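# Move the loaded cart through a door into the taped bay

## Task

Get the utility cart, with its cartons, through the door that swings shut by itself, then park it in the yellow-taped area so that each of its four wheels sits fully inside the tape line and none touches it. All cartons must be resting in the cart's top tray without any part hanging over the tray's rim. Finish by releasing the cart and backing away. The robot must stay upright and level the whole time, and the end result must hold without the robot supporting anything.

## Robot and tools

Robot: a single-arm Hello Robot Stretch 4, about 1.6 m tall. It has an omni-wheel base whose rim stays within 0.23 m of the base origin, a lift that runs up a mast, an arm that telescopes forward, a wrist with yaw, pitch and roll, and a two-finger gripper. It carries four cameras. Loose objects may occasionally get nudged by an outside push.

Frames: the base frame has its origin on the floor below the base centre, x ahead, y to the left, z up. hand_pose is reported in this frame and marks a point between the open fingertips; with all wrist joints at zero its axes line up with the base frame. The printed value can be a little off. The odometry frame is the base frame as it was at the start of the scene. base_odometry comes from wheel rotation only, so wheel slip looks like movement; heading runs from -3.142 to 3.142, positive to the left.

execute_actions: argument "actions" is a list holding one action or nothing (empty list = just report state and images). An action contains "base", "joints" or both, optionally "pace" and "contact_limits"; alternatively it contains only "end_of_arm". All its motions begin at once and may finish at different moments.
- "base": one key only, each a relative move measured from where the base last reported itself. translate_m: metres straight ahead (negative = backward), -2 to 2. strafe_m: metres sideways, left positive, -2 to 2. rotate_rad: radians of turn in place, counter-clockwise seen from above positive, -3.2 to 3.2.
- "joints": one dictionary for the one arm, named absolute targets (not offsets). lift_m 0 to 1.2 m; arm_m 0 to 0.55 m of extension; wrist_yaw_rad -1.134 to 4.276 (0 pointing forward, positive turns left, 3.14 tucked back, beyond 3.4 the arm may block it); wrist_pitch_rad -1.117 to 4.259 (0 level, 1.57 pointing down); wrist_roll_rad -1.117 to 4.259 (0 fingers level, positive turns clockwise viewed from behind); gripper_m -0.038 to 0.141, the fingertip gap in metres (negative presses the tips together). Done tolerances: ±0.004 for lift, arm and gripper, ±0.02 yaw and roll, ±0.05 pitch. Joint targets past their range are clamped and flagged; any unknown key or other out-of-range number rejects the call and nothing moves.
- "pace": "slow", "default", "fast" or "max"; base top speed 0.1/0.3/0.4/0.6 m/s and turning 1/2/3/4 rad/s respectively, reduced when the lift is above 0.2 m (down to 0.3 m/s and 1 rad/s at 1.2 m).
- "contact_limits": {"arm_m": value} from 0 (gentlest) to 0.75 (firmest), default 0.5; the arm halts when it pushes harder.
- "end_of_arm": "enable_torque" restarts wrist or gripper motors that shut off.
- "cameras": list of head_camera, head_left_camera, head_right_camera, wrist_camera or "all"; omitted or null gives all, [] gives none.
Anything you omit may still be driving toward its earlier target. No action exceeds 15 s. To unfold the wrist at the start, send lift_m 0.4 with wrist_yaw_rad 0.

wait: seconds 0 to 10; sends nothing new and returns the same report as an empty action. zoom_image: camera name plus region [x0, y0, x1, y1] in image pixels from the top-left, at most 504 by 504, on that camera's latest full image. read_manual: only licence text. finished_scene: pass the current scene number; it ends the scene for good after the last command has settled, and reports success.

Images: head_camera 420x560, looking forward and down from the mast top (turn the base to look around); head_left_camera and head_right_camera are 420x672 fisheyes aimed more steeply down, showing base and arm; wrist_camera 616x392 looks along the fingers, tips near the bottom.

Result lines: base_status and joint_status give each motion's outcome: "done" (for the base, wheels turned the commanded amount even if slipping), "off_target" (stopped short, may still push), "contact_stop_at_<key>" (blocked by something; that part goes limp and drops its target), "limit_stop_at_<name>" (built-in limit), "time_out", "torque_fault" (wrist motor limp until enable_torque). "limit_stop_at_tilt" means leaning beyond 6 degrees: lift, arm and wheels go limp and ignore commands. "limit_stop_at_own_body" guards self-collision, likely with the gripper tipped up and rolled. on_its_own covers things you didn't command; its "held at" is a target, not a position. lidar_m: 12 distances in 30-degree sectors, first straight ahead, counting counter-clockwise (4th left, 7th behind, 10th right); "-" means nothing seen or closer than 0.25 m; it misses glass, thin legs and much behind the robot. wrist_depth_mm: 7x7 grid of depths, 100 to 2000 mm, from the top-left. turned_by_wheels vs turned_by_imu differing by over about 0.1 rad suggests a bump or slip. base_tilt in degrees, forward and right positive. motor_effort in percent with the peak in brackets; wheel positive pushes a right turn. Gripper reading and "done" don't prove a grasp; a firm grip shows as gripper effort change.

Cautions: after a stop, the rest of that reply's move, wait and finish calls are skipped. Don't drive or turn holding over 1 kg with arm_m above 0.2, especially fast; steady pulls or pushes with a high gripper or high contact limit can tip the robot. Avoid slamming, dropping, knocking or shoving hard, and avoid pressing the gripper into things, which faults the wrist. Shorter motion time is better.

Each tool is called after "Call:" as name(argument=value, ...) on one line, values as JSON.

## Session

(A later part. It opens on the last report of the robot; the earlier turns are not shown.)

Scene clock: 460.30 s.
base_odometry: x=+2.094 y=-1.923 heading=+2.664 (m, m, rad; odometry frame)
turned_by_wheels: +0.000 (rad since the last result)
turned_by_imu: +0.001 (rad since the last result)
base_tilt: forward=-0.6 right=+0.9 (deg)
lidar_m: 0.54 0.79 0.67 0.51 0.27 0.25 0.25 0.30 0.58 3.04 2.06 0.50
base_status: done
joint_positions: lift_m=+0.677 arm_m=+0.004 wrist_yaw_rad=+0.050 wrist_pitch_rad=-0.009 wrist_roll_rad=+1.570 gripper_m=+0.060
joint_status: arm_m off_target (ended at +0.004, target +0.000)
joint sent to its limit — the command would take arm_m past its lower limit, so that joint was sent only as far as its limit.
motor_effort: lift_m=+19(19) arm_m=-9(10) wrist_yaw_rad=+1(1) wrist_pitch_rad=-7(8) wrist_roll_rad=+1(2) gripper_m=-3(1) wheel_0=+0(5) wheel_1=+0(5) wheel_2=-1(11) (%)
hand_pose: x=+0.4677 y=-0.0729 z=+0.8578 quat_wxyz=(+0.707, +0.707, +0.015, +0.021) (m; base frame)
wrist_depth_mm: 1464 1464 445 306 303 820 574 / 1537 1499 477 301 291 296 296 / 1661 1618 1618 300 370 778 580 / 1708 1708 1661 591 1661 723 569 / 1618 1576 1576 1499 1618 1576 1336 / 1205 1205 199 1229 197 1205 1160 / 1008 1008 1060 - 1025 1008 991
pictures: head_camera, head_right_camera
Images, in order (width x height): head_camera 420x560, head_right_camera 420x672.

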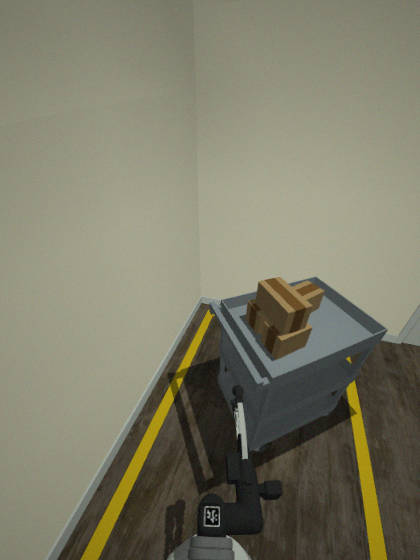

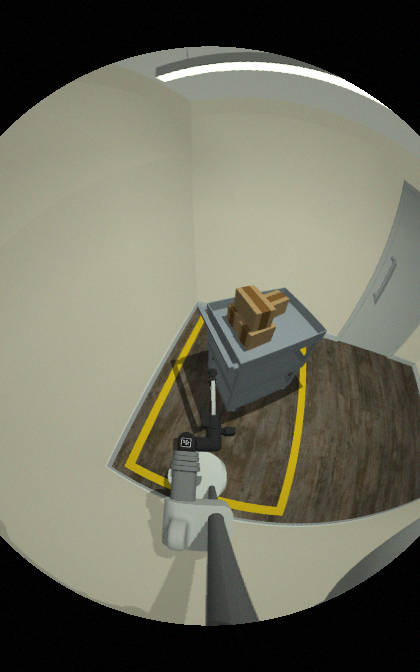

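Call:
execute_actions(actions=[{"base": {"strafe_m": -1.15}, "joints": {"wrist_yaw_rad": 2.7, "arm_m": 0.005}, "pace": "max"}])

Scene clock: 468.67 s.
base_odometry: x=+2.623 y=-0.902 heading=+2.664 (m, m, rad; odometry frame)
turned_by_wheels: +0.000 (rad since the last result)
turned_by_imu: +0.001 (rad since the last result)
base_tilt: forward=-0.6 right=+0.6 (deg)
lidar_m: 1.49 0.82 0.91 1.14 0.65 0.55 0.57 0.71 1.23 1.93 1.74 1.44
base_status: done
joint_positions: lift_m=+0.677 arm_m=+0.004 wrist_yaw_rad=+2.700 wrist_pitch_rad=-0.009 wrist_roll_rad=+1.570 gripper_m=+0.060
joint_status: all done
motor_effort: lift_m=+19(19) arm_m=+4(5) wrist_yaw_rad=+1(4) wrist_pitch_rad=-8(8) wrist_roll_rad=+1(3) gripper_m=-1(1) wheel_0=+1(9) wheel_1=+1(9) wheel_2=+0(1) (%)
hand_pose: x=-0.0482 y=+0.2023 z=+0.8578 quat_wxyz=(+0.152, +0.158, +0.689, +0.691) (m; base frame)
wrist_depth_mm: 798 778 788 768 778 768 759 / 788 778 768 768 768 759 768 / 768 768 750 750 750 732 732 / 741 741 741 723 732 732 732 / 741 723 723 715 715 715 715 / 723 723 198 707 198 707 699 / 715 715 707 - 699 691 683
pictures: head_camera, head_left_camera, head_right_camera, wrist_camera
camera_calibration (this result's frames):
wrist_camera: T_world_to_cam=[[-0.0125663, 0.0269157, -0.999559, 0.854255], [-0.403219, -0.914894, -0.0195667, 0.230195], [-0.915017, 0.402796, 0.0223498, 0.0846017], [0, 0, 0, 1]] pos_world=[0.180966, 0.153534, 0.856491]
Images, in order (width x height): head_camera 420x560, head_left_camera 420x672, head_right_camera 420x672, wrist_camera 616x392.

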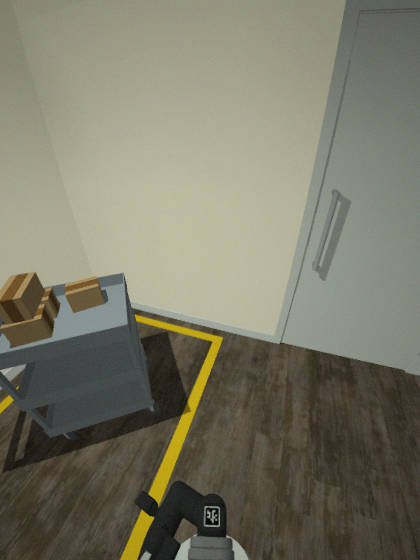

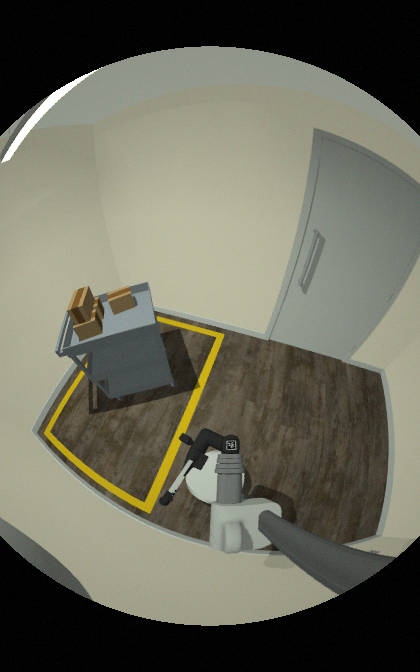

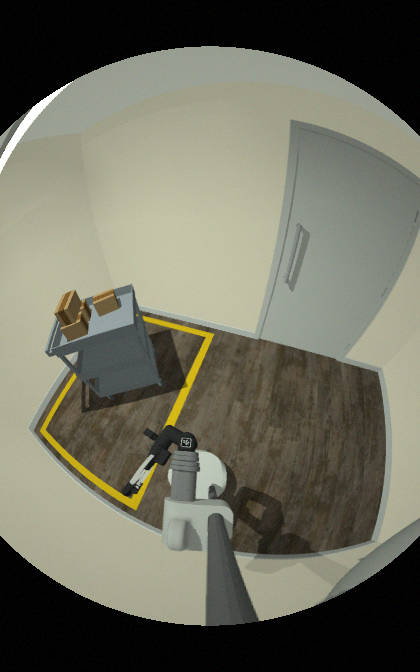

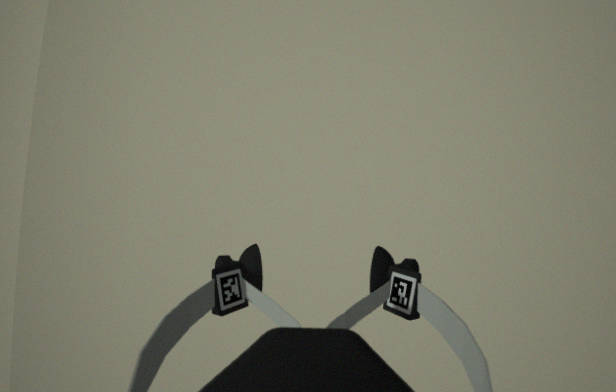

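Call:
zoom_image(camera="head_left_camera", region=[20, 270, 240, 460])

Region (20, 270, 240, 460) of head_left_camera's 420x672 image, scaled by 2.291, with more detail than that image has; it fills the top 435 rows of this view, and the rest is white.

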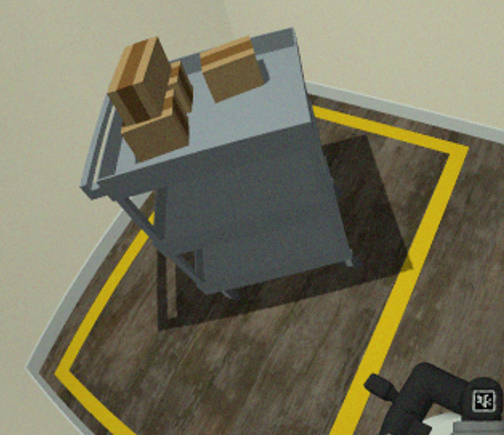

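Call:
finished_scene(scene=2)

The scene is finished: the task was done.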